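## Task

Rotate the three dice until their upward faces total 3, with every die resting entirely on the mat and lying flat. Finish with the grippers open and the arms away from the dice; the dice must stay put without the robot holding them. The robot must not tip over or end up leaning, or the attempt fails.

## Robot and tools

Robot: a wheeled cart with a pan/tilt head camera and two arms (left_arm, right_arm), each with a wrist camera and a two-jaw gripper (one fixed jaw, one swinging jaw). The cart footprint is 0.53 m wide and spans x = -0.35 to 0.07 m. Arm pan axes are vertical at x = -0.060, y = +0.155 (left) and y = -0.155 m (right); each shoulder sits 0.03 m outward from its pan axis at 0.89 m height. Links: upper arm 0.116, forearm 0.135, hand 0.162 m. A fixed-jaw tip reaches about 0.44 m from its pan axis at most and cannot go below roughly 0.55 m above the floor. Occasionally a loose object gets nudged by something external.

Frames: the base frame has its origin on the floor between the drive wheels, x forward, y left, z up. The reported left_hand and right_hand positions are in this frame and mark the fixed-jaw tip; a held object sits next to it on the swinging-jaw side. Hand axes: z along the fingers, y from swinging jaw toward fixed jaw. The odometry frame equals the base frame at scene start; base_odometry integrates wheel rotation, so slip appears as motion. Heading is in radians, left positive, -3.142 to 3.142.

Tool execute_actions: argument actions is a list holding zero or one action; cameras optionally lists head_camera, left_wrist_camera, right_wrist_camera or all (omitted/null = all, [] = none). An action may contain base, joints, or both; they start simultaneously. base takes exactly one key: translate_m is a relative drive distance in metres along the current heading, forward positive, range -1.4 to 1.4; rotate_rad is a relative on-the-spot turn in radians, counter-clockwise positive, range -3.2 to 3.2. No sideways motion. joints is a flat mapping from joint name to an absolute target angle in radians (not an offset); any subset of joints may be named, each arm separately. Ranges: head_pan_rad -3.2 to 3.2 (0 ahead, positive left); head_tilt_rad -0.76 to 1.45 (0 level, positive down); for each arm, shoulder_pan -1.919 to 1.919, shoulder_lift -1.745 to 1.745, elbow_flex -1.69 to 1.58, wrist_flex -1.658 to 1.658, wrist_roll -2.743 to 2.841, gripper 0 to 1.919. Completion tolerances: pan/head/roll 0.02, lift 0.1, elbow 0.07, wrist_flex 0.03, gripper 0.03. Each action lasts at most 15 s. Unknown keys or out-of-range numbers reject the whole call. Omitted joints keep chasing earlier targets. Base commands are measured from the base pose in the scene's latest state report. An empty list just returns state and images; the pictures line gives image order.

Tool wait: seconds 0 to 10; commands nothing and returns state and images. Tool zoom_image: camera plus region [x0, y0, x1, y1] in pixels of that camera's latest full image, top-left origin, max 504 x 504. Tool finished_scene: scene number (1 or 2); irreversible, reports success and gives the next task. The goal must hold at that moment.

Arm geometry: shoulder_pan 0 points left_arm left and right_arm right; positive pan is clockwise from above, so straight ahead is +1.571 for left and -1.571 for right. With lift, elbow and wrist_flex at 0 the upper arm is up, tilted 0.24 rad outward, and forearm and fingers are horizontal; positive bends downward. Lift+elbow+wrist_flex equals finger angle below horizontal; 1.571 is vertical down, requiring the forearm no more than 0.08 rad above horizontal. wrist_roll -1.522: jaws close across the arm plane, fixed jaw on the left looking outward; 1.619: fixed jaw on the right; 0.049: jaws close within the plane, fixed jaw below (level fingers) or nearer the pan axis (fingers down). Gripper opening vs angle: 0 to 0.003 m, 0.3 to 0.026, 0.6 to 0.049, 1 to 0.076, 1.919 to 0.106. The hand body protrudes about 0.08 m above level fingers with the fixed jaw left and below with it right, so use fixed jaw left over furniture. Stowed: shoulder_pan -1.75 (left) / 1.75 (right), shoulder_lift 0.05, elbow_flex 1.35, wrist_flex -1.55, wrist_roll -1.52. Stow in two steps (wrist_flex and wrist_roll first, then the rest); when leaving stow, don't move the wrist first. Turning with arms stowed needs a 0.44 m clear radius.

Results: base_status and joint_status per motion. done = reached (base: wheels turned fully). off_target = resting away from target, maybe still pushing (load, obstruction or tripped motor). time_out = stopped and holding. not_followed / "joint command not followed" with a cause = a self-collision check refused that arm's targets (gripper still obeyed); they may be retried on later actions until replaced. contact_stop never occurs. on_its_own lists unrequested motion. A gripper holding something reads off_target. If a result reports a stop, later calls in that reply are skipped. MOTOR HOT appears from 55 °C; OVER-TEMPERATURE FAULT at 70 °C halts that arm, relaxes the hot motors, and joints show limit_stop_at_motor_heat; resend targets afterward.

Cautions: loaded joints sag toward gravity; compensate on the next move. Hand positions can be off a few cm. A joint stuck more than about 0.30 rad off target for about 2 s (thinking time counts) trips to 20 % torque; reset by waiting for it to settle, then targeting 0.2 rad from the reading on the side away from the tripping target (or 0.04 past a range end; a jaw uses the end). Squeeze with a target at most about 0.2 rad below the contact angle. Payload about 0.4 kg at full reach, 0.7 kg within 0.28 m; two hands close in about 1 kg. Never let the arms collide or press each other. Pushing or pulling, especially pulling in front, and turning or reversing near a desk edge can tip the robot. Avoid drops, slips, slams and hard shoves. Faster robot motion is better.

Each tool is called after "Emit:" by a JSON object that holds its "method" and its "body", one argument or row to a line.

## Session

I'll start by looking at the current state of the robot and scene.

Emit:
{"method": "execute_actions", "body": {
  "actions": []
}}

Scene clock: 0.00 s.
base_odometry: x=+0.000 y=+0.000 heading=+0.000 (m, m, rad; odometry frame)
base_status: not commanded
joint_positions: head_pan_rad=-0.009 head_tilt_rad=+0.023 left_arm_shoulder_pan_rad=-1.751 left_arm_shoulder_lift_rad=+0.067 left_arm_elbow_flex_rad=+1.318 left_arm_wrist_flex_rad=-1.505 left_arm_wrist_roll_rad=-1.538 left_arm_gripper_rad=+1.920 right_arm_shoulder_pan_rad=+1.748 right_arm_shoulder_lift_rad=-0.010 right_arm_elbow_flex_rad=+1.391 right_arm_wrist_flex_rad=-1.619 right_arm_wrist_roll_rad=-1.514 right_arm_gripper_rad=+1.920
joint_status: not commanded
left_hand: x=-0.3097 y=+0.1017 z=+0.8919 quat_wxyz=(-0.073, -0.661, -0.055, +0.745) (m; base frame)
right_hand: x=-0.3015 y=-0.1196 z=+0.9130 quat_wxyz=(-0.073, +0.616, -0.052, -0.783) (m; base frame)
pictures: head_camera, left_wrist_camera, right_wrist_camera
Images, in order (width x height): head_camera 644x476, left_wrist_camera 644x476, right_wrist_camera 644x476.

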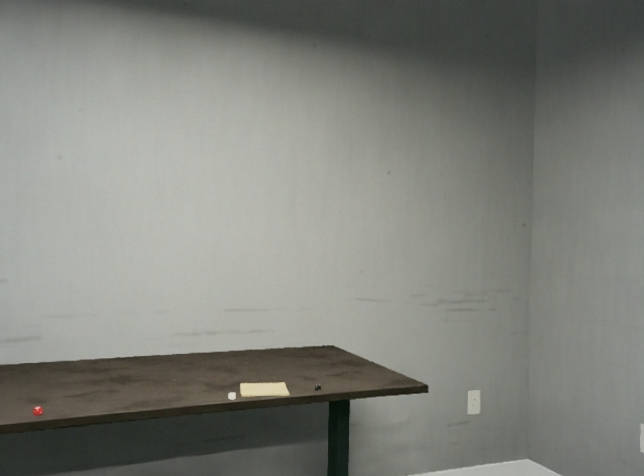

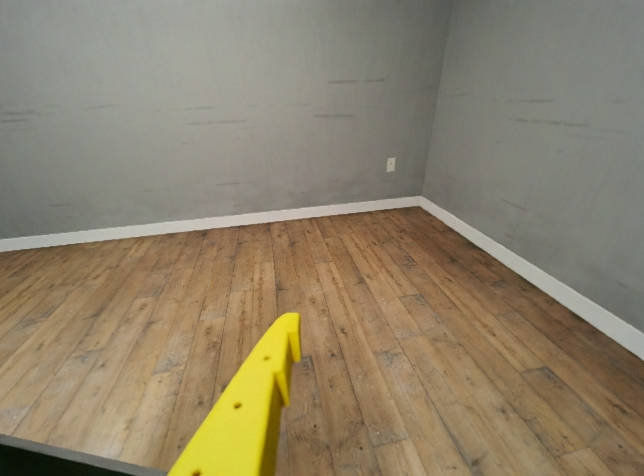

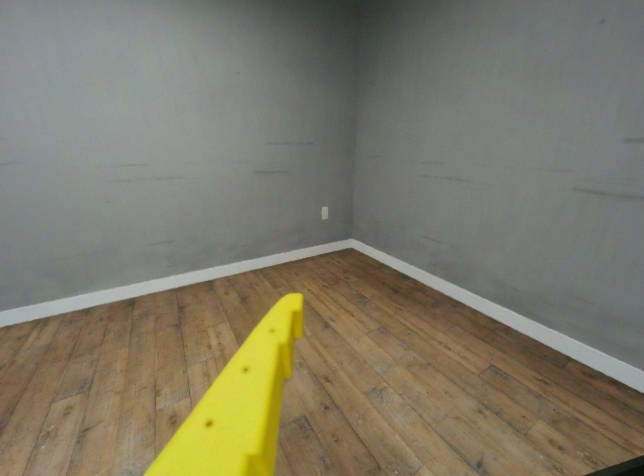

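Emit:
{"method": "execute_actions", "body": {
  "actions": [
    {"joints": {"head_pan_rad": 0.25, "head_tilt_rad": 0.45}}
  ],
  "cameras": ["head_camera"]
}}

Scene clock: 3.57 s.
base_odometry: x=+0.000 y=+0.000 heading=+0.000 (m, m, rad; odometry frame)
base_status: not commanded
joint_positions: head_pan_rad=+0.240 head_tilt_rad=+0.443 left_arm_shoulder_pan_rad=-1.751 left_arm_shoulder_lift_rad=+0.067 left_arm_elbow_flex_rad=+1.318 left_arm_wrist_flex_rad=-1.505 left_arm_wrist_roll_rad=-1.538 left_arm_gripper_rad=+1.920 right_arm_shoulder_pan_rad=+1.748 right_arm_shoulder_lift_rad=-0.010 right_arm_elbow_flex_rad=+1.391 right_arm_wrist_flex_rad=-1.619 right_arm_wrist_roll_rad=-1.514 right_arm_gripper_rad=+1.920
joint_status: all done
left_hand: x=-0.3097 y=+0.1017 z=+0.8919 quat_wxyz=(-0.073, -0.661, -0.055, +0.745) (m; base frame)
right_hand: x=-0.3015 y=-0.1196 z=+0.9130 quat_wxyz=(-0.073, +0.616, -0.052, -0.783) (m; base frame)
pictures: head_camera
Images, in order (width x height): head_camera 644x476.

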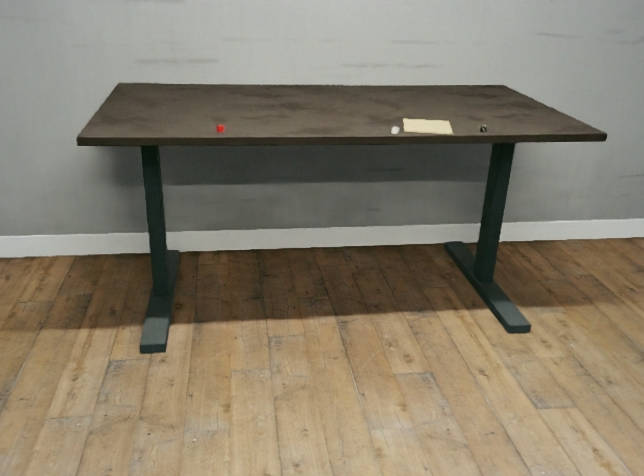

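Emit:
{"method": "zoom_image", "body": {
  "camera": "head_camera",
  "region": [180, 90, 520, 160]
}}

Emit:
{"method": "zoom_image", "body": {
  "camera": "head_camera",
  "region": [380, 105, 500, 145]
}}

Region (180, 90, 520, 160) of head_camera's 644x476 image, scaled by 1.482; it fills the top 104 rows of this view, and the rest is white.

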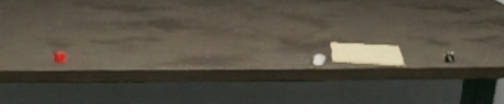

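Region (380, 105, 500, 145) of head_camera's 644x476 image, scaled by 4.200.

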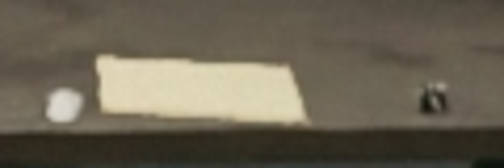

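Emit:
{"method": "execute_actions", "body": {
  "actions": [
    {"base": {"rotate_rad": 0.29}, "joints": {"head_pan_rad": 0.0, "head_tilt_rad": 0.5}}
  ],
  "cameras": []
}}

Emit:
{"method": "execute_actions", "body": {
  "actions": [
    {"base": {"translate_m": 1.2}}
  ],
  "cameras": ["head_camera"]
}}

Scene clock: 56.03 s.
base_odometry: x=+0.000 y=+0.000 heading=+0.289 (m, m, rad; odometry frame)
base_status: done
joint_positions: head_pan_rad=+0.010 head_tilt_rad=+0.494 left_arm_shoulder_pan_rad=-1.751 left_arm_shoulder_lift_rad=+0.067 left_arm_elbow_flex_rad=+1.318 left_arm_wrist_flex_rad=-1.505 left_arm_wrist_roll_rad=-1.538 left_arm_gripper_rad=+1.920 right_arm_shoulder_pan_rad=+1.748 right_arm_shoulder_lift_rad=-0.010 right_arm_elbow_flex_rad=+1.391 right_arm_wrist_flex_rad=-1.619 right_arm_wrist_roll_rad=-1.514 right_arm_gripper_rad=+1.920
joint_status: all done
left_hand: x=-0.3097 y=+0.1017 z=+0.8919 quat_wxyz=(-0.073, -0.661, -0.055, +0.745) (m; base frame)
right_hand: x=-0.3015 y=-0.1196 z=+0.9130 quat_wxyz=(-0.073, +0.616, -0.052, -0.783) (m; base frame)
pictures: none
No camera images: the call's "cameras" was empty. Leave "cameras" out to get every camera's image.

Scene clock: 62.87 s.
base_odometry: x=+1.149 y=+0.345 heading=+0.290 (m, m, rad; odometry frame)
base_status: done
joint_positions: head_pan_rad=+0.010 head_tilt_rad=+0.494 left_arm_shoulder_pan_rad=-1.751 left_arm_shoulder_lift_rad=+0.067 left_arm_elbow_flex_rad=+1.318 left_arm_wrist_flex_rad=-1.505 left_arm_wrist_roll_rad=-1.538 left_arm_gripper_rad=+1.920 right_arm_shoulder_pan_rad=+1.748 right_arm_shoulder_lift_rad=-0.010 right_arm_elbow_flex_rad=+1.391 right_arm_wrist_flex_rad=-1.619 right_arm_wrist_roll_rad=-1.514 right_arm_gripper_rad=+1.920
joint_status: not commanded
left_hand: x=-0.3097 y=+0.1017 z=+0.8919 quat_wxyz=(-0.073, -0.661, -0.055, +0.745) (m; base frame)
right_hand: x=-0.3015 y=-0.1196 z=+0.9130 quat_wxyz=(-0.073, +0.616, -0.052, -0.783) (m; base frame)
pictures: head_camera
Images, in order (width x height): head_camera 644x476.

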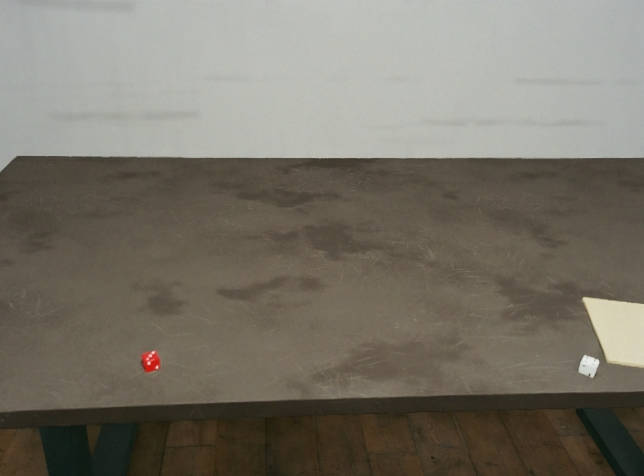

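Emit:
{"method": "zoom_image", "body": {
  "camera": "head_camera",
  "region": [110, 330, 190, 390]
}}

Emit:
{"method": "zoom_image", "body": {
  "camera": "head_camera",
  "region": [550, 335, 630, 395]
}}

Region (110, 330, 190, 390) of head_camera's 644x476 image, scaled by 6.300; it fills the top 378 rows of this view, and the rest is white.

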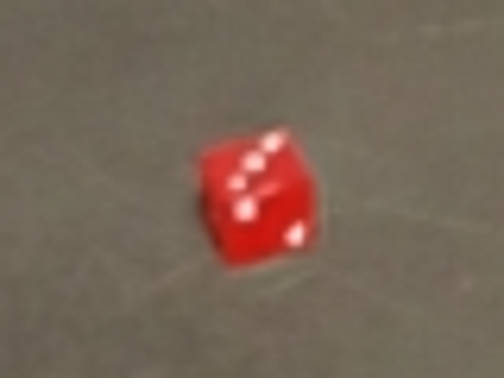

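Region (550, 335, 630, 395) of head_camera's 644x476 image, scaled by 6.300; it fills the top 378 rows of this view, and the rest is white.

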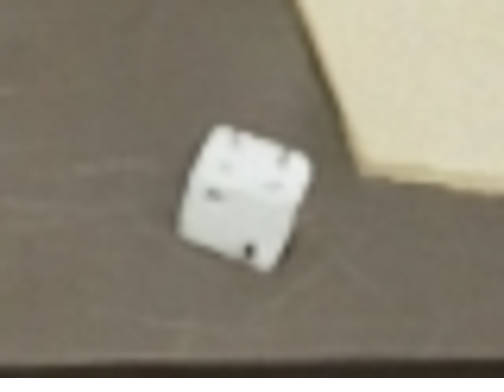

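Emit:
{"method": "execute_actions", "body": {
  "actions": [
    {"base": {"translate_m": 0.25}, "joints": {"head_pan_rad": 0.0, "head_tilt_rad": 1.0}}
  ],
  "cameras": ["head_camera"]
}}

Scene clock: 77.97 s.
base_odometry: x=+1.389 y=+0.416 heading=+0.289 (m, m, rad; odometry frame)
base_status: done
joint_positions: head_pan_rad=+0.010 head_tilt_rad=+0.995 left_arm_shoulder_pan_rad=-1.751 left_arm_shoulder_lift_rad=+0.067 left_arm_elbow_flex_rad=+1.318 left_arm_wrist_flex_rad=-1.505 left_arm_wrist_roll_rad=-1.538 left_arm_gripper_rad=+1.920 right_arm_shoulder_pan_rad=+1.748 right_arm_shoulder_lift_rad=-0.010 right_arm_elbow_flex_rad=+1.391 right_arm_wrist_flex_rad=-1.619 right_arm_wrist_roll_rad=-1.514 right_arm_gripper_rad=+1.920
joint_status: all done
left_hand: x=-0.3097 y=+0.1017 z=+0.8919 quat_wxyz=(-0.073, -0.661, -0.055, +0.745) (m; base frame)
right_hand: x=-0.3015 y=-0.1196 z=+0.9130 quat_wxyz=(-0.073, +0.616, -0.052, -0.783) (m; base frame)
pictures: head_camera
Images, in order (width x height): head_camera 644x476.

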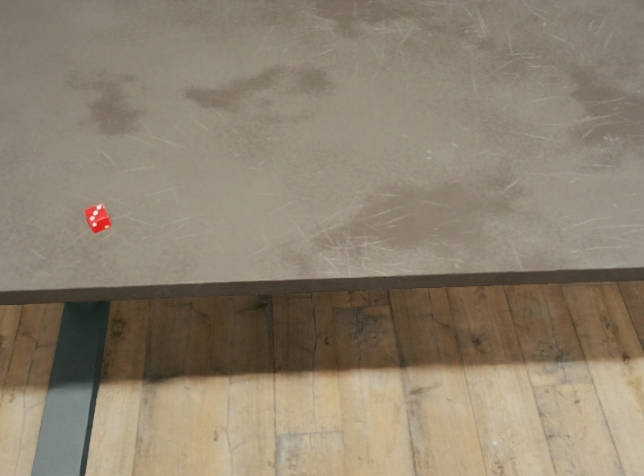

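Emit:
{"method": "execute_actions", "body": {
  "actions": [
    {"base": {"rotate_rad": 0.04}, "joints": {"head_pan_rad": 0.0, "head_tilt_rad": 1.4}}
  ],
  "cameras": ["head_camera"]
}}

Scene clock: 85.37 s.
base_odometry: x=+1.389 y=+0.416 heading=+0.326 (m, m, rad; odometry frame)
base_status: done
joint_positions: head_pan_rad=+0.010 head_tilt_rad=+1.395 left_arm_shoulder_pan_rad=-1.751 left_arm_shoulder_lift_rad=+0.067 left_arm_elbow_flex_rad=+1.318 left_arm_wrist_flex_rad=-1.505 left_arm_wrist_roll_rad=-1.538 left_arm_gripper_rad=+1.920 right_arm_shoulder_pan_rad=+1.748 right_arm_shoulder_lift_rad=-0.010 right_arm_elbow_flex_rad=+1.391 right_arm_wrist_flex_rad=-1.619 right_arm_wrist_roll_rad=-1.514 right_arm_gripper_rad=+1.920
joint_status: all done
left_hand: x=-0.3097 y=+0.1017 z=+0.8919 quat_wxyz=(-0.073, -0.661, -0.055, +0.745) (m; base frame)
right_hand: x=-0.3015 y=-0.1196 z=+0.9130 quat_wxyz=(-0.073, +0.616, -0.052, -0.783) (m; base frame)
pictures: head_camera
Images, in order (width x height): head_camera 644x476.

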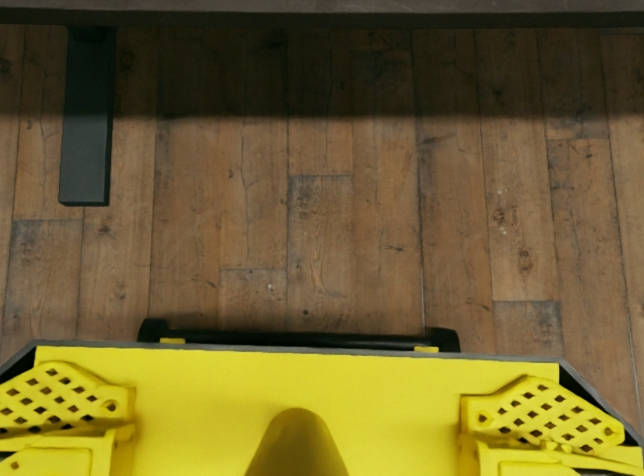

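Emit:
{"method": "execute_actions", "body": {
  "actions": [
    {"base": {"rotate_rad": 0.03}, "joints": {"head_tilt_rad": 1.05, "left_arm_shoulder_pan_rad": 1.25, "left_arm_shoulder_lift_rad": 0.05, "left_arm_elbow_flex_rad": 0.9}}
  ],
  "cameras": ["head_camera"]
}}

Emit:
{"method": "execute_actions", "body": {
  "actions": [
    {"base": {"translate_m": 0.2}, "joints": {"left_arm_shoulder_lift_rad": 0.3, "left_arm_elbow_flex_rad": -0.3, "left_arm_wrist_flex_rad": 1.3, "left_arm_wrist_roll_rad": -1.52}}
  ],
  "cameras": ["head_camera", "left_wrist_camera"]
}}

Scene clock: 110.50 s.
base_odometry: x=+1.390 y=+0.417 heading=+0.352 (m, m, rad; odometry frame)
base_status: done
joint_positions: head_pan_rad=+0.010 head_tilt_rad=+1.065 left_arm_shoulder_pan_rad=+1.240 left_arm_shoulder_lift_rad=+0.067 left_arm_elbow_flex_rad=+0.933 left_arm_wrist_flex_rad=-1.505 left_arm_wrist_roll_rad=-1.538 left_arm_gripper_rad=+1.920 right_arm_shoulder_pan_rad=+1.748 right_arm_shoulder_lift_rad=-0.010 right_arm_elbow_flex_rad=+1.391 right_arm_wrist_flex_rad=-1.619 right_arm_wrist_roll_rad=-1.514 right_arm_gripper_rad=+1.920
joint_status: all done
left_hand: x=+0.2058 y=+0.2543 z=+0.9713 quat_wxyz=(+0.849, -0.080, +0.502, +0.148) (m; base frame)
right_hand: x=-0.3015 y=-0.1196 z=+0.9130 quat_wxyz=(-0.073, +0.616, -0.052, -0.783) (m; base frame)
pictures: head_camera
Images, in order (width x height): head_camera 644x476.

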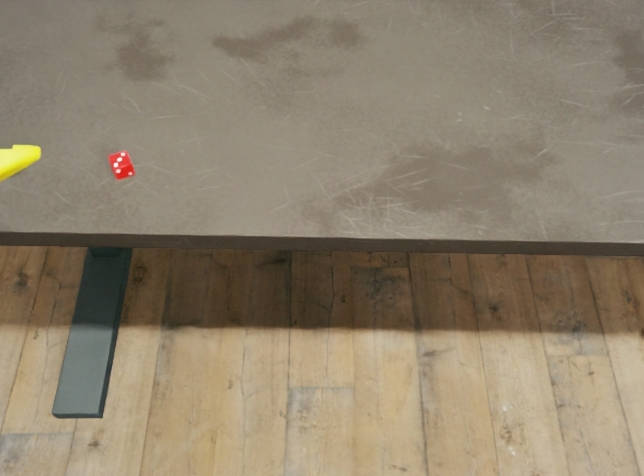

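Scene clock: 113.10 s.
base_odometry: x=+1.578 y=+0.487 heading=+0.354 (m, m, rad; odometry frame)
base_status: done
joint_positions: head_pan_rad=+0.010 head_tilt_rad=+1.065 left_arm_shoulder_pan_rad=+1.242 left_arm_shoulder_lift_rad=+0.319 left_arm_elbow_flex_rad=-0.262 left_arm_wrist_flex_rad=+1.294 left_arm_wrist_roll_rad=-1.528 left_arm_gripper_rad=+1.920 right_arm_shoulder_pan_rad=+1.748 right_arm_shoulder_lift_rad=-0.010 right_arm_elbow_flex_rad=+1.391 right_arm_wrist_flex_rad=-1.619 right_arm_wrist_roll_rad=-1.514 right_arm_gripper_rad=+1.920
joint_status: all done
left_hand: x=+0.1855 y=+0.2469 z=+0.8329 quat_wxyz=(+0.108, -0.160, +0.981, +0.018) (m; base frame)
right_hand: x=-0.3015 y=-0.1196 z=+0.9130 quat_wxyz=(-0.073, +0.616, -0.052, -0.783) (m; base frame)
pictures: head_camera, left_wrist_camera
Images, in order (width x height): head_camera 644x476, left_wrist_camera 644x476.

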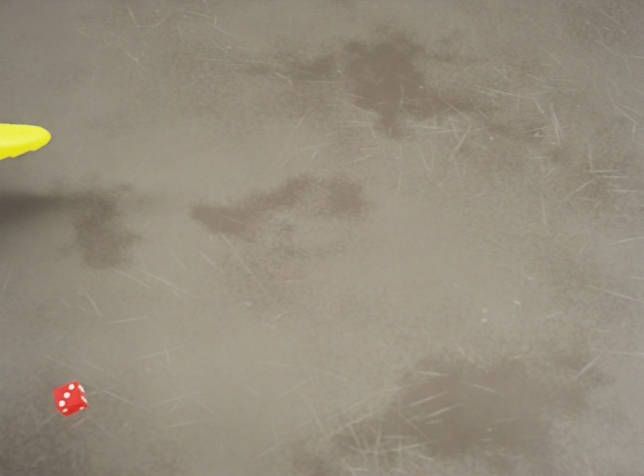

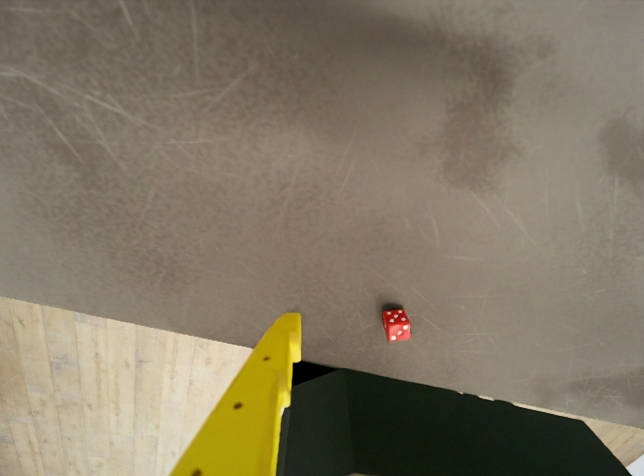

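Emit:
{"method": "zoom_image", "body": {
  "camera": "left_wrist_camera",
  "region": [357, 295, 437, 355]
}}

Emit:
{"method": "zoom_image", "body": {
  "camera": "head_camera",
  "region": [30, 368, 110, 428]
}}

Region (357, 295, 437, 355) of left_wrist_camera's 644x476 image, scaled by 6.300; it fills the top 378 rows of this view, and the rest is white.

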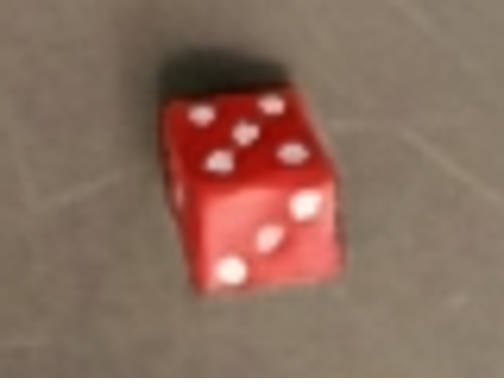

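Region (30, 368, 110, 428) of head_camera's 644x476 image, scaled by 6.300; it fills the top 378 rows of this view, and the rest is white.

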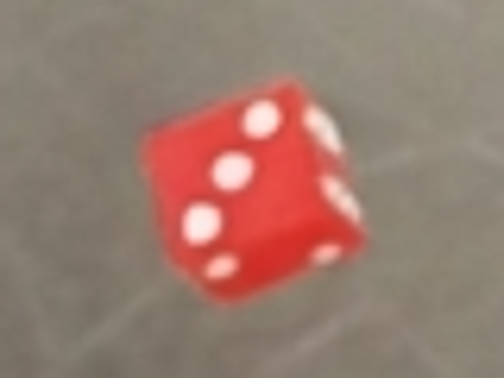

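Emit:
{"method": "execute_actions", "body": {
  "actions": [
    {"joints": {"left_arm_shoulder_pan_rad": 1.326, "left_arm_shoulder_lift_rad": 0.205, "left_arm_elbow_flex_rad": -0.02, "left_arm_wrist_flex_rad": 1.335, "left_arm_wrist_roll_rad": 0.21, "left_arm_gripper_rad": 0.6, "head_pan_rad": 0.5, "head_tilt_rad": 1.1}}
  ],
  "cameras": ["head_camera", "left_wrist_camera"]
}}

Scene clock: 130.47 s.
base_odometry: x=+1.578 y=+0.487 heading=+0.354 (m, m, rad; odometry frame)
base_status: not commanded
joint_positions: head_pan_rad=+0.490 head_tilt_rad=+1.095 left_arm_shoulder_pan_rad=+1.317 left_arm_shoulder_lift_rad=+0.247 left_arm_elbow_flex_rad=-0.018 left_arm_wrist_flex_rad=+1.329 left_arm_wrist_roll_rad=+0.202 left_arm_gripper_rad=+0.608 right_arm_shoulder_pan_rad=+1.748 right_arm_shoulder_lift_rad=-0.010 right_arm_elbow_flex_rad=+1.391 right_arm_wrist_flex_rad=-1.619 right_arm_wrist_roll_rad=-1.514 right_arm_gripper_rad=+1.920
joint_status: all done
left_hand: x=+0.1455 y=+0.2066 z=+0.8102 quat_wxyz=(+0.005, -0.835, +0.550, -0.004) (m; base frame)
right_hand: x=-0.3015 y=-0.1196 z=+0.9130 quat_wxyz=(-0.073, +0.616, -0.052, -0.783) (m; base frame)
pictures: head_camera, left_wrist_camera
Images, in order (width x height): head_camera 644x476, left_wrist_camera 644x476.

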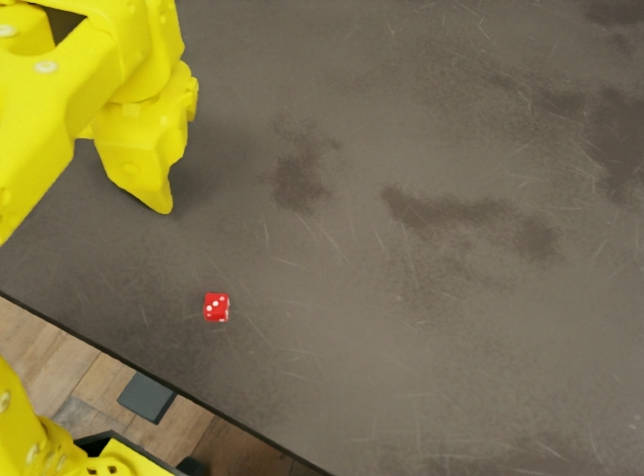

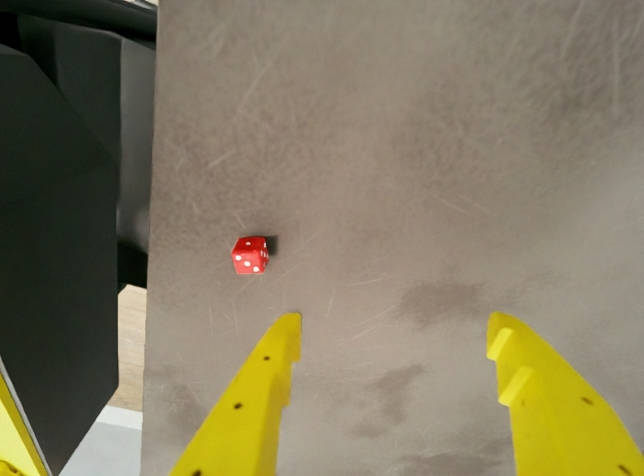

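Emit:
{"method": "execute_actions", "body": {
  "actions": [
    {"joints": {"left_arm_shoulder_pan_rad": 1.37, "left_arm_shoulder_lift_rad": -0.03, "left_arm_elbow_flex_rad": 0.55, "left_arm_wrist_flex_rad": 1.025, "left_arm_wrist_roll_rad": 0.25}}
  ],
  "cameras": ["head_camera", "left_wrist_camera"]
}}

Scene clock: 152.40 s.
base_odometry: x=+1.578 y=+0.487 heading=+0.354 (m, m, rad; odometry frame)
base_status: not commanded
joint_positions: head_pan_rad=+0.490 head_tilt_rad=+1.095 left_arm_shoulder_pan_rad=+1.360 left_arm_shoulder_lift_rad=+0.003 left_arm_elbow_flex_rad=+0.551 left_arm_wrist_flex_rad=+1.030 left_arm_wrist_roll_rad=+0.242 left_arm_gripper_rad=+0.608 right_arm_shoulder_pan_rad=+1.748 right_arm_shoulder_lift_rad=-0.010 right_arm_elbow_flex_rad=+1.391 right_arm_wrist_flex_rad=-1.619 right_arm_wrist_roll_rad=-1.514 right_arm_gripper_rad=+1.920
joint_status: all done
left_hand: x=+0.1030 y=+0.1879 z=+0.7795 quat_wxyz=(-0.005, -0.835, +0.551, +0.005) (m; base frame)
right_hand: x=-0.3015 y=-0.1196 z=+0.9130 quat_wxyz=(-0.073, +0.616, -0.052, -0.783) (m; base frame)
pictures: head_camera, left_wrist_camera
Images, in order (width x height): head_camera 644x476, left_wrist_camera 644x476.

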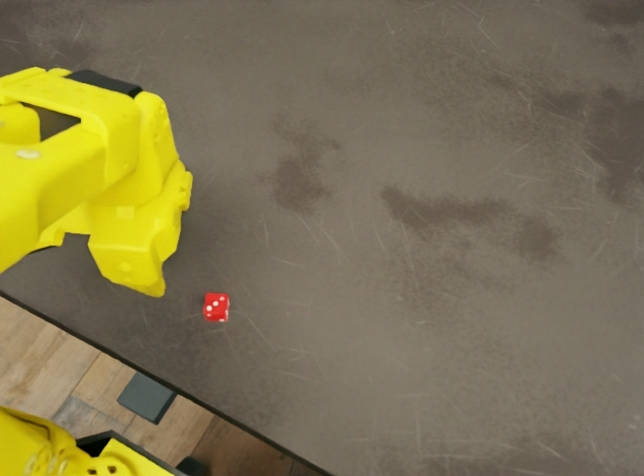

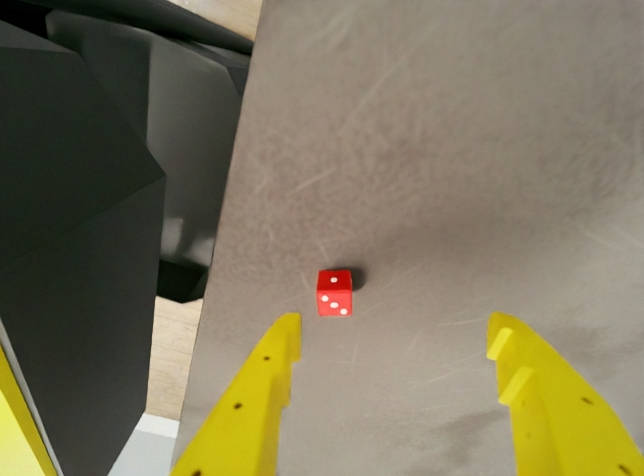

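Emit:
{"method": "execute_actions", "body": {
  "actions": [
    {"joints": {"left_arm_shoulder_lift_rad": 0.1, "left_arm_elbow_flex_rad": 0.78, "left_arm_wrist_flex_rad": 0.665}}
  ],
  "cameras": ["head_camera", "left_wrist_camera"]
}}

Scene clock: 159.50 s.
base_odometry: x=+1.578 y=+0.487 heading=+0.354 (m, m, rad; odometry frame)
base_status: not commanded
joint_positions: head_pan_rad=+0.490 head_tilt_rad=+1.095 left_arm_shoulder_pan_rad=+1.360 left_arm_shoulder_lift_rad=+0.104 left_arm_elbow_flex_rad=+0.780 left_arm_wrist_flex_rad=+0.673 left_arm_wrist_roll_rad=+0.242 left_arm_gripper_rad=+0.608 right_arm_shoulder_pan_rad=+1.748 right_arm_shoulder_lift_rad=-0.010 right_arm_elbow_flex_rad=+1.391 right_arm_wrist_flex_rad=-1.619 right_arm_wrist_roll_rad=-1.514 right_arm_gripper_rad=+1.920
joint_status: all done
left_hand: x=+0.0911 y=+0.1854 z=+0.7414 quat_wxyz=(+0.005, -0.835, +0.551, -0.005) (m; base frame)
right_hand: x=-0.3015 y=-0.1196 z=+0.9130 quat_wxyz=(-0.073, +0.616, -0.052, -0.783) (m; base frame)
pictures: head_camera, left_wrist_camera
Images, in order (width x height): head_camera 644x476, left_wrist_camera 644x476.

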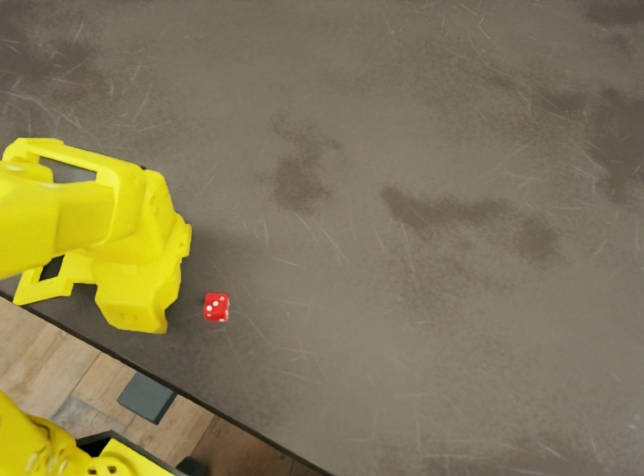

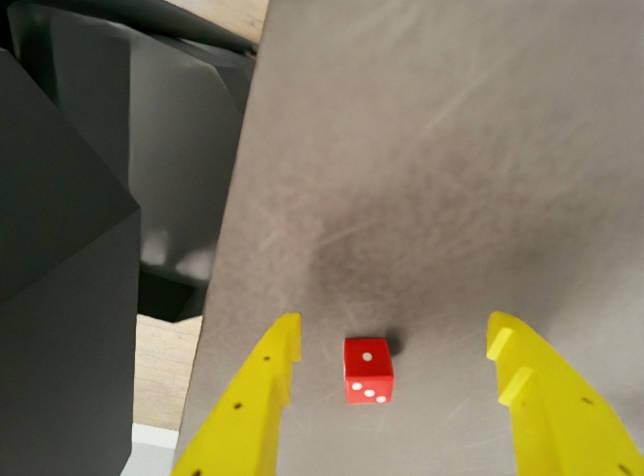

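Emit:
{"method": "execute_actions", "body": {
  "actions": [
    {"joints": {"left_arm_shoulder_pan_rad": 1.56, "left_arm_wrist_roll_rad": 0.44}}
  ],
  "cameras": ["head_camera", "left_wrist_camera"]
}}

Scene clock: 171.33 s.
base_odometry: x=+1.578 y=+0.487 heading=+0.354 (m, m, rad; odometry frame)
base_status: not commanded
joint_positions: head_pan_rad=+0.490 head_tilt_rad=+1.095 left_arm_shoulder_pan_rad=+1.550 left_arm_shoulder_lift_rad=+0.104 left_arm_elbow_flex_rad=+0.780 left_arm_wrist_flex_rad=+0.673 left_arm_wrist_roll_rad=+0.432 left_arm_gripper_rad=+0.608 right_arm_shoulder_pan_rad=+1.748 right_arm_shoulder_lift_rad=-0.010 right_arm_elbow_flex_rad=+1.391 right_arm_wrist_flex_rad=-1.619 right_arm_wrist_roll_rad=-1.514 right_arm_gripper_rad=+1.920
joint_status: all done
left_hand: x=+0.0946 y=+0.1548 z=+0.7415 quat_wxyz=(+0.004, -0.835, +0.551, -0.006) (m; base frame)
right_hand: x=-0.3015 y=-0.1196 z=+0.9130 quat_wxyz=(-0.073, +0.616, -0.052, -0.783) (m; base frame)
pictures: head_camera, left_wrist_camera
Images, in order (width x height): head_camera 644x476, left_wrist_camera 644x476.

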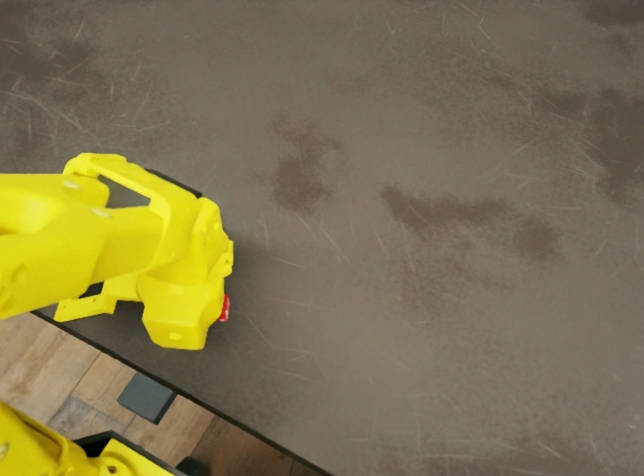

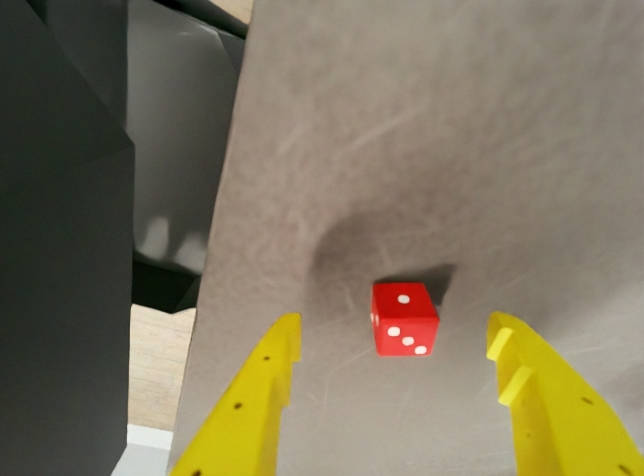

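Emit:
{"method": "execute_actions", "body": {
  "actions": [
    {"joints": {"left_arm_shoulder_pan_rad": 1.525, "left_arm_wrist_roll_rad": 0.405, "left_arm_shoulder_lift_rad": 0.35, "left_arm_elbow_flex_rad": 0.615, "left_arm_wrist_flex_rad": 0.58}}
  ],
  "cameras": ["head_camera", "left_wrist_camera"]
}}

Scene clock: 182.27 s.
base_odometry: x=+1.578 y=+0.486 heading=+0.355 (m, m, rad; odometry frame)
base_status: not commanded
joint_positions: head_pan_rad=+0.490 head_tilt_rad=+1.095 left_arm_shoulder_pan_rad=+1.535 left_arm_shoulder_lift_rad=+0.302 left_arm_elbow_flex_rad=+0.643 left_arm_wrist_flex_rad=+0.599 left_arm_wrist_roll_rad=+0.412 left_arm_gripper_rad=+0.608 right_arm_shoulder_pan_rad=+1.748 right_arm_shoulder_lift_rad=-0.010 right_arm_elbow_flex_rad=+1.391 right_arm_wrist_flex_rad=-1.619 right_arm_wrist_roll_rad=-1.514 right_arm_gripper_rad=+1.920
joint_status: all done
left_hand: x=+0.1108 y=+0.1579 z=+0.7262 quat_wxyz=(+0.008, -0.833, +0.553, -0.011) (m; base frame)
right_hand: x=-0.3015 y=-0.1196 z=+0.9130 quat_wxyz=(-0.073, +0.616, -0.052, -0.783) (m; base frame)
pictures: head_camera, left_wrist_camera
Images, in order (width x height): head_camera 644x476, left_wrist_camera 644x476.

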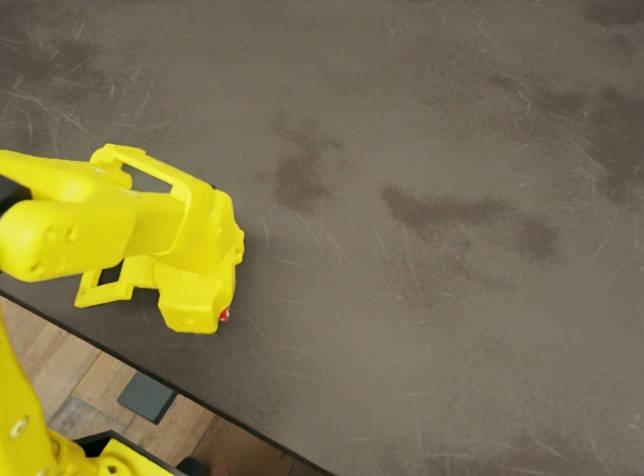

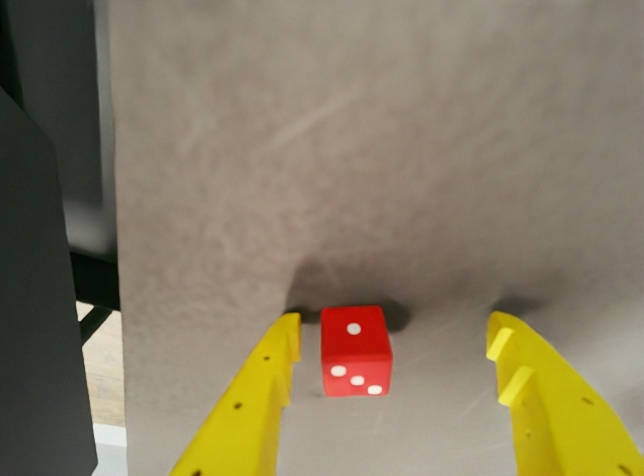

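Emit:
{"method": "execute_actions", "body": {
  "actions": [
    {"joints": {"left_arm_shoulder_pan_rad": 1.575, "left_arm_wrist_roll_rad": 0.45, "left_arm_shoulder_lift_rad": 0.285, "left_arm_elbow_flex_rad": 0.64, "left_arm_wrist_flex_rad": 0.62}}
  ],
  "cameras": ["left_wrist_camera"]
}}

Emit:
{"method": "execute_actions", "body": {
  "actions": [
    {"joints": {"left_arm_gripper_rad": 0.05}}
  ],
  "cameras": ["head_camera", "left_wrist_camera"]
}}

Scene clock: 188.60 s.
base_odometry: x=+1.578 y=+0.486 heading=+0.355 (m, m, rad; odometry frame)
base_status: not commanded
joint_positions: head_pan_rad=+0.490 head_tilt_rad=+1.095 left_arm_shoulder_pan_rad=+1.555 left_arm_shoulder_lift_rad=+0.294 left_arm_elbow_flex_rad=+0.640 left_arm_wrist_flex_rad=+0.615 left_arm_wrist_roll_rad=+0.441 left_arm_gripper_rad=+0.608 right_arm_shoulder_pan_rad=+1.748 right_arm_shoulder_lift_rad=-0.010 right_arm_elbow_flex_rad=+1.391 right_arm_wrist_flex_rad=-1.619 right_arm_wrist_roll_rad=-1.514 right_arm_gripper_rad=+1.920
joint_status: all done
left_hand: x=+0.1105 y=+0.1543 z=+0.7276 quat_wxyz=(+0.006, -0.836, +0.549, -0.009) (m; base frame)
right_hand: x=-0.3015 y=-0.1196 z=+0.9130 quat_wxyz=(-0.073, +0.616, -0.052, -0.783) (m; base frame)
pictures: left_wrist_camera
Images, in order (width x height): left_wrist_camera 644x476.

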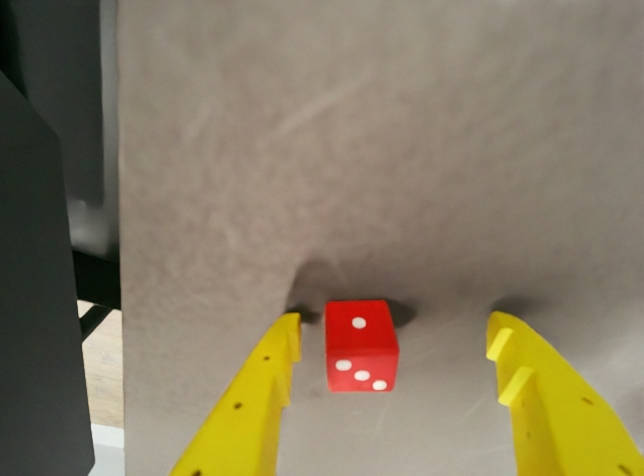

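Scene clock: 189.40 s.
base_odometry: x=+1.578 y=+0.486 heading=+0.355 (m, m, rad; odometry frame)
base_status: not commanded
joint_positions: head_pan_rad=+0.490 head_tilt_rad=+1.095 left_arm_shoulder_pan_rad=+1.561 left_arm_shoulder_lift_rad=+0.283 left_arm_elbow_flex_rad=+0.636 left_arm_wrist_flex_rad=+0.615 left_arm_wrist_roll_rad=+0.441 left_arm_gripper_rad=+0.175 right_arm_shoulder_pan_rad=+1.748 right_arm_shoulder_lift_rad=-0.010 right_arm_elbow_flex_rad=+1.391 right_arm_wrist_flex_rad=-1.619 right_arm_wrist_roll_rad=-1.514 right_arm_gripper_rad=+1.920
joint_status: left_arm_gripper_rad off_target (ended at +0.175, target +0.050)
left_hand: x=+0.1135 y=+0.1533 z=+0.7295 quat_wxyz=(+0.010, -0.834, +0.551, -0.015) (m; base frame)
right_hand: x=-0.3015 y=-0.1196 z=+0.9130 quat_wxyz=(-0.073, +0.616, -0.052, -0.783) (m; base frame)
pictures: head_camera, left_wrist_camera
Images, in order (width x height): head_camera 644x476, left_wrist_camera 644x476.

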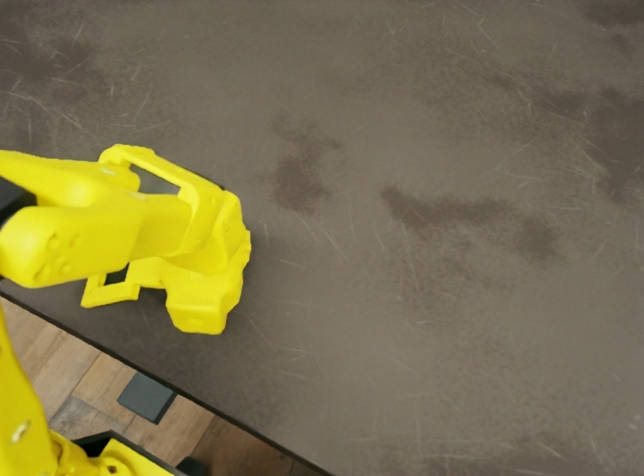

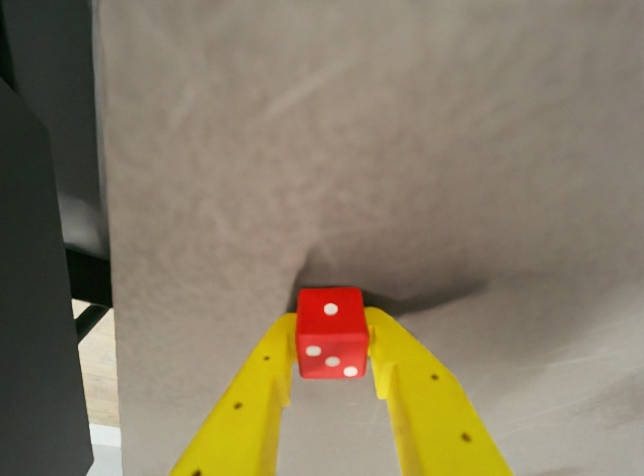

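Emit:
{"method": "execute_actions", "body": {
  "actions": [
    {"joints": {"left_arm_shoulder_lift_rad": -0.05, "left_arm_elbow_flex_rad": 0.5, "left_arm_wrist_flex_rad": 1.1}}
  ],
  "cameras": ["left_wrist_camera"]
}}

Emit:
{"method": "execute_actions", "body": {
  "actions": [
    {"base": {"translate_m": -0.4}, "joints": {"left_arm_shoulder_pan_rad": 1.57, "left_arm_shoulder_lift_rad": -0.3, "left_arm_elbow_flex_rad": 0.9, "left_arm_wrist_flex_rad": -0.6, "left_arm_wrist_roll_rad": -1.52, "head_pan_rad": 0.0, "head_tilt_rad": 0.8}}
  ],
  "cameras": ["head_camera", "left_wrist_camera"]
}}

Scene clock: 203.53 s.
base_odometry: x=+1.578 y=+0.486 heading=+0.355 (m, m, rad; odometry frame)
base_status: not commanded
joint_positions: head_pan_rad=+0.490 head_tilt_rad=+1.095 left_arm_shoulder_pan_rad=+1.566 left_arm_shoulder_lift_rad=-0.017 left_arm_elbow_flex_rad=+0.531 left_arm_wrist_flex_rad=+1.092 left_arm_wrist_roll_rad=+0.441 left_arm_gripper_rad=+0.175 right_arm_shoulder_pan_rad=+1.748 right_arm_shoulder_lift_rad=-0.010 right_arm_elbow_flex_rad=+1.391 right_arm_wrist_flex_rad=-1.619 right_arm_wrist_roll_rad=-1.514 right_arm_gripper_rad=+1.920
joint_status: all done
left_hand: x=+0.1037 y=+0.1524 z=+0.7851 quat_wxyz=(-0.010, -0.833, +0.553, +0.014) (m; base frame)
right_hand: x=-0.3015 y=-0.1196 z=+0.9130 quat_wxyz=(-0.073, +0.616, -0.052, -0.783) (m; base frame)
pictures: left_wrist_camera
Images, in order (width x height): left_wrist_camera 644x476.

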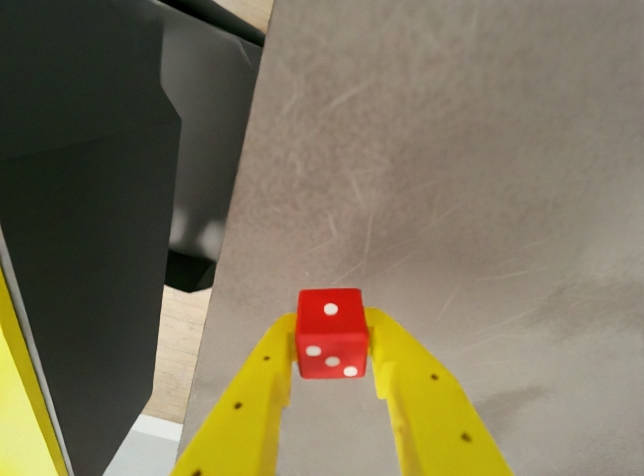

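Scene clock: 206.40 s.
base_odometry: x=+1.202 y=+0.348 heading=+0.349 (m, m, rad; odometry frame)
base_status: done
joint_positions: head_pan_rad=+0.010 head_tilt_rad=+0.814 left_arm_shoulder_pan_rad=+1.566 left_arm_shoulder_lift_rad=-0.270 left_arm_elbow_flex_rad=+0.904 left_arm_wrist_flex_rad=-0.583 left_arm_wrist_roll_rad=-1.511 left_arm_gripper_rad=+0.175 right_arm_shoulder_pan_rad=+1.748 right_arm_shoulder_lift_rad=-0.010 right_arm_elbow_flex_rad=+1.391 right_arm_wrist_flex_rad=-1.619 right_arm_wrist_roll_rad=-1.514 right_arm_gripper_rad=+1.920
joint_status: all done
left_hand: x=+0.2394 y=+0.1643 z=+0.9259 quat_wxyz=(+0.689, -0.006, +0.725, -0.002) (m; base frame)
right_hand: x=-0.3015 y=-0.1196 z=+0.9130 quat_wxyz=(-0.073, +0.616, -0.052, -0.783) (m; base frame)
pictures: head_camera, left_wrist_camera
Images, in order (width x height): head_camera 644x476, left_wrist_camera 644x476.

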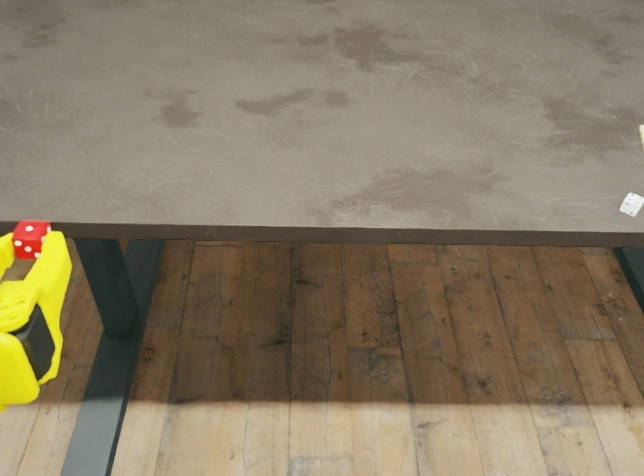

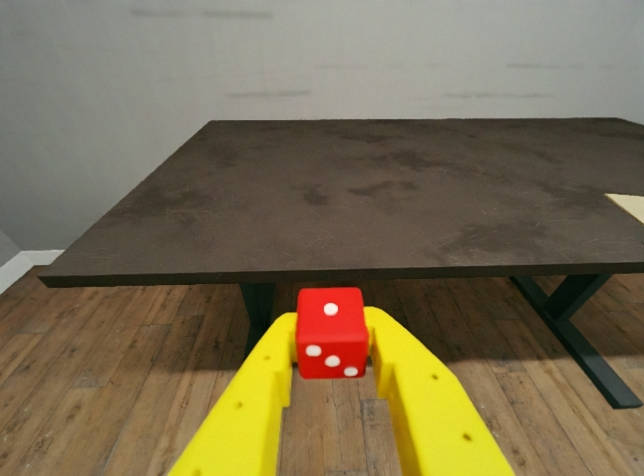

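Emit:
{"method": "execute_actions", "body": {
  "actions": [
    {"base": {"rotate_rad": -1.4}}
  ],
  "cameras": []
}}

Emit:
{"method": "execute_actions", "body": {
  "actions": [
    {"base": {"translate_m": 0.63}}
  ],
  "cameras": []
}}

Emit:
{"method": "execute_actions", "body": {
  "actions": [
    {"base": {"rotate_rad": 1.405}}
  ],
  "cameras": ["head_camera"]
}}

Scene clock: 216.13 s.
base_odometry: x=+1.201 y=+0.348 heading=-1.049 (m, m, rad; odometry frame)
base_status: done
joint_positions: head_pan_rad=+0.010 head_tilt_rad=+0.814 left_arm_shoulder_pan_rad=+1.566 left_arm_shoulder_lift_rad=-0.270 left_arm_elbow_flex_rad=+0.904 left_arm_wrist_flex_rad=-0.583 left_arm_wrist_roll_rad=-1.511 left_arm_gripper_rad=+0.175 right_arm_shoulder_pan_rad=+1.748 right_arm_shoulder_lift_rad=-0.010 right_arm_elbow_flex_rad=+1.391 right_arm_wrist_flex_rad=-1.619 right_arm_wrist_roll_rad=-1.514 right_arm_gripper_rad=+1.920
joint_status: not commanded
left_hand: x=+0.2394 y=+0.1643 z=+0.9259 quat_wxyz=(+0.689, -0.006, +0.725, -0.002) (m; base frame)
right_hand: x=-0.3015 y=-0.1196 z=+0.9130 quat_wxyz=(-0.073, +0.616, -0.052, -0.783) (m; base frame)
pictures: none
No camera images: the call's "cameras" was empty. Leave "cameras" out to get every camera's image.

Scene clock: 220.20 s.
base_odometry: x=+1.514 y=-0.200 heading=-1.051 (m, m, rad; odometry frame)
base_status: done
joint_positions: head_pan_rad=+0.010 head_tilt_rad=+0.814 left_arm_shoulder_pan_rad=+1.566 left_arm_shoulder_lift_rad=-0.270 left_arm_elbow_flex_rad=+0.904 left_arm_wrist_flex_rad=-0.583 left_arm_wrist_roll_rad=-1.511 left_arm_gripper_rad=+0.175 right_arm_shoulder_pan_rad=+1.748 right_arm_shoulder_lift_rad=-0.010 right_arm_elbow_flex_rad=+1.391 right_arm_wrist_flex_rad=-1.619 right_arm_wrist_roll_rad=-1.514 right_arm_gripper_rad=+1.920
joint_status: not commanded
left_hand: x=+0.2394 y=+0.1643 z=+0.9259 quat_wxyz=(+0.689, -0.006, +0.725, -0.002) (m; base frame)
right_hand: x=-0.3015 y=-0.1196 z=+0.9130 quat_wxyz=(-0.073, +0.616, -0.052, -0.783) (m; base frame)
pictures: none
No camera images: the call's "cameras" was empty. Leave "cameras" out to get every camera's image.

Scene clock: 222.67 s.
base_odometry: x=+1.513 y=-0.199 heading=+0.353 (m, m, rad; odometry frame)
base_status: done
joint_positions: head_pan_rad=+0.010 head_tilt_rad=+0.814 left_arm_shoulder_pan_rad=+1.566 left_arm_shoulder_lift_rad=-0.270 left_arm_elbow_flex_rad=+0.904 left_arm_wrist_flex_rad=-0.583 left_arm_wrist_roll_rad=-1.511 left_arm_gripper_rad=+0.175 right_arm_shoulder_pan_rad=+1.748 right_arm_shoulder_lift_rad=-0.010 right_arm_elbow_flex_rad=+1.391 right_arm_wrist_flex_rad=-1.619 right_arm_wrist_roll_rad=-1.514 right_arm_gripper_rad=+1.920
joint_status: not commanded
left_hand: x=+0.2394 y=+0.1643 z=+0.9259 quat_wxyz=(+0.689, -0.006, +0.725, -0.002) (m; base frame)
right_hand: x=-0.3015 y=-0.1196 z=+0.9130 quat_wxyz=(-0.073, +0.616, -0.052, -0.783) (m; base frame)
pictures: head_camera
Images, in order (width x height): head_camera 644x476.

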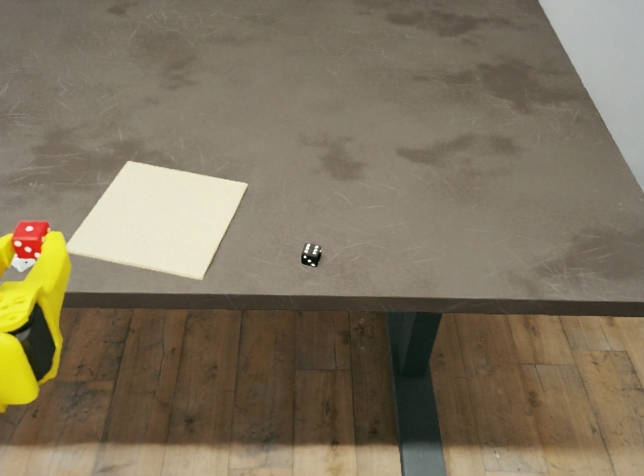

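Emit:
{"method": "zoom_image", "body": {
  "camera": "head_camera",
  "region": [272, 225, 352, 285]
}}

Region (272, 225, 352, 285) of head_camera's 644x476 image, scaled by 6.300; it fills the top 378 rows of this view, and the rest is white.

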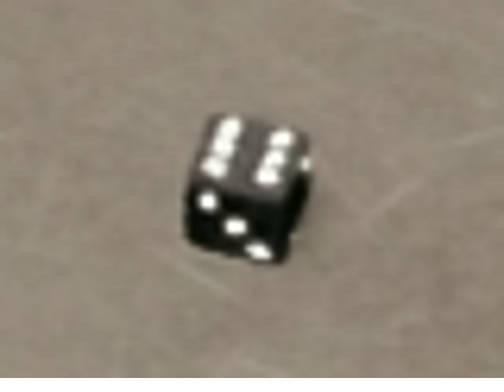

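Emit:
{"method": "execute_actions", "body": {
  "actions": [
    {"base": {"translate_m": 0.29}, "joints": {"head_pan_rad": 0.35, "head_tilt_rad": 1.0}}
  ],
  "cameras": ["head_camera", "left_wrist_camera"]
}}

Scene clock: 234.30 s.
base_odometry: x=+1.785 y=-0.098 heading=+0.355 (m, m, rad; odometry frame)
base_status: done
joint_positions: head_pan_rad=+0.340 head_tilt_rad=+0.995 left_arm_shoulder_pan_rad=+1.566 left_arm_shoulder_lift_rad=-0.270 left_arm_elbow_flex_rad=+0.904 left_arm_wrist_flex_rad=-0.583 left_arm_wrist_roll_rad=-1.511 left_arm_gripper_rad=+0.175 right_arm_shoulder_pan_rad=+1.748 right_arm_shoulder_lift_rad=-0.010 right_arm_elbow_flex_rad=+1.391 right_arm_wrist_flex_rad=-1.619 right_arm_wrist_roll_rad=-1.514 right_arm_gripper_rad=+1.920
joint_status: all done
left_hand: x=+0.2394 y=+0.1643 z=+0.9259 quat_wxyz=(+0.689, -0.006, +0.725, -0.002) (m; base frame)
right_hand: x=-0.3015 y=-0.1196 z=+0.9130 quat_wxyz=(-0.073, +0.616, -0.052, -0.783) (m; base frame)
pictures: head_camera, left_wrist_camera
Images, in order (width x height): head_camera 644x476, left_wrist_camera 644x476.

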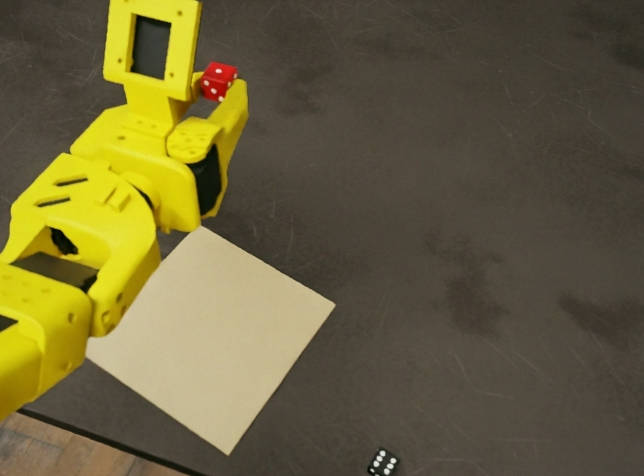

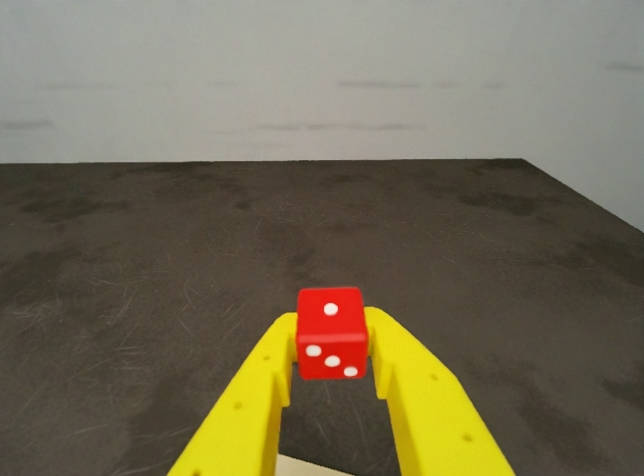

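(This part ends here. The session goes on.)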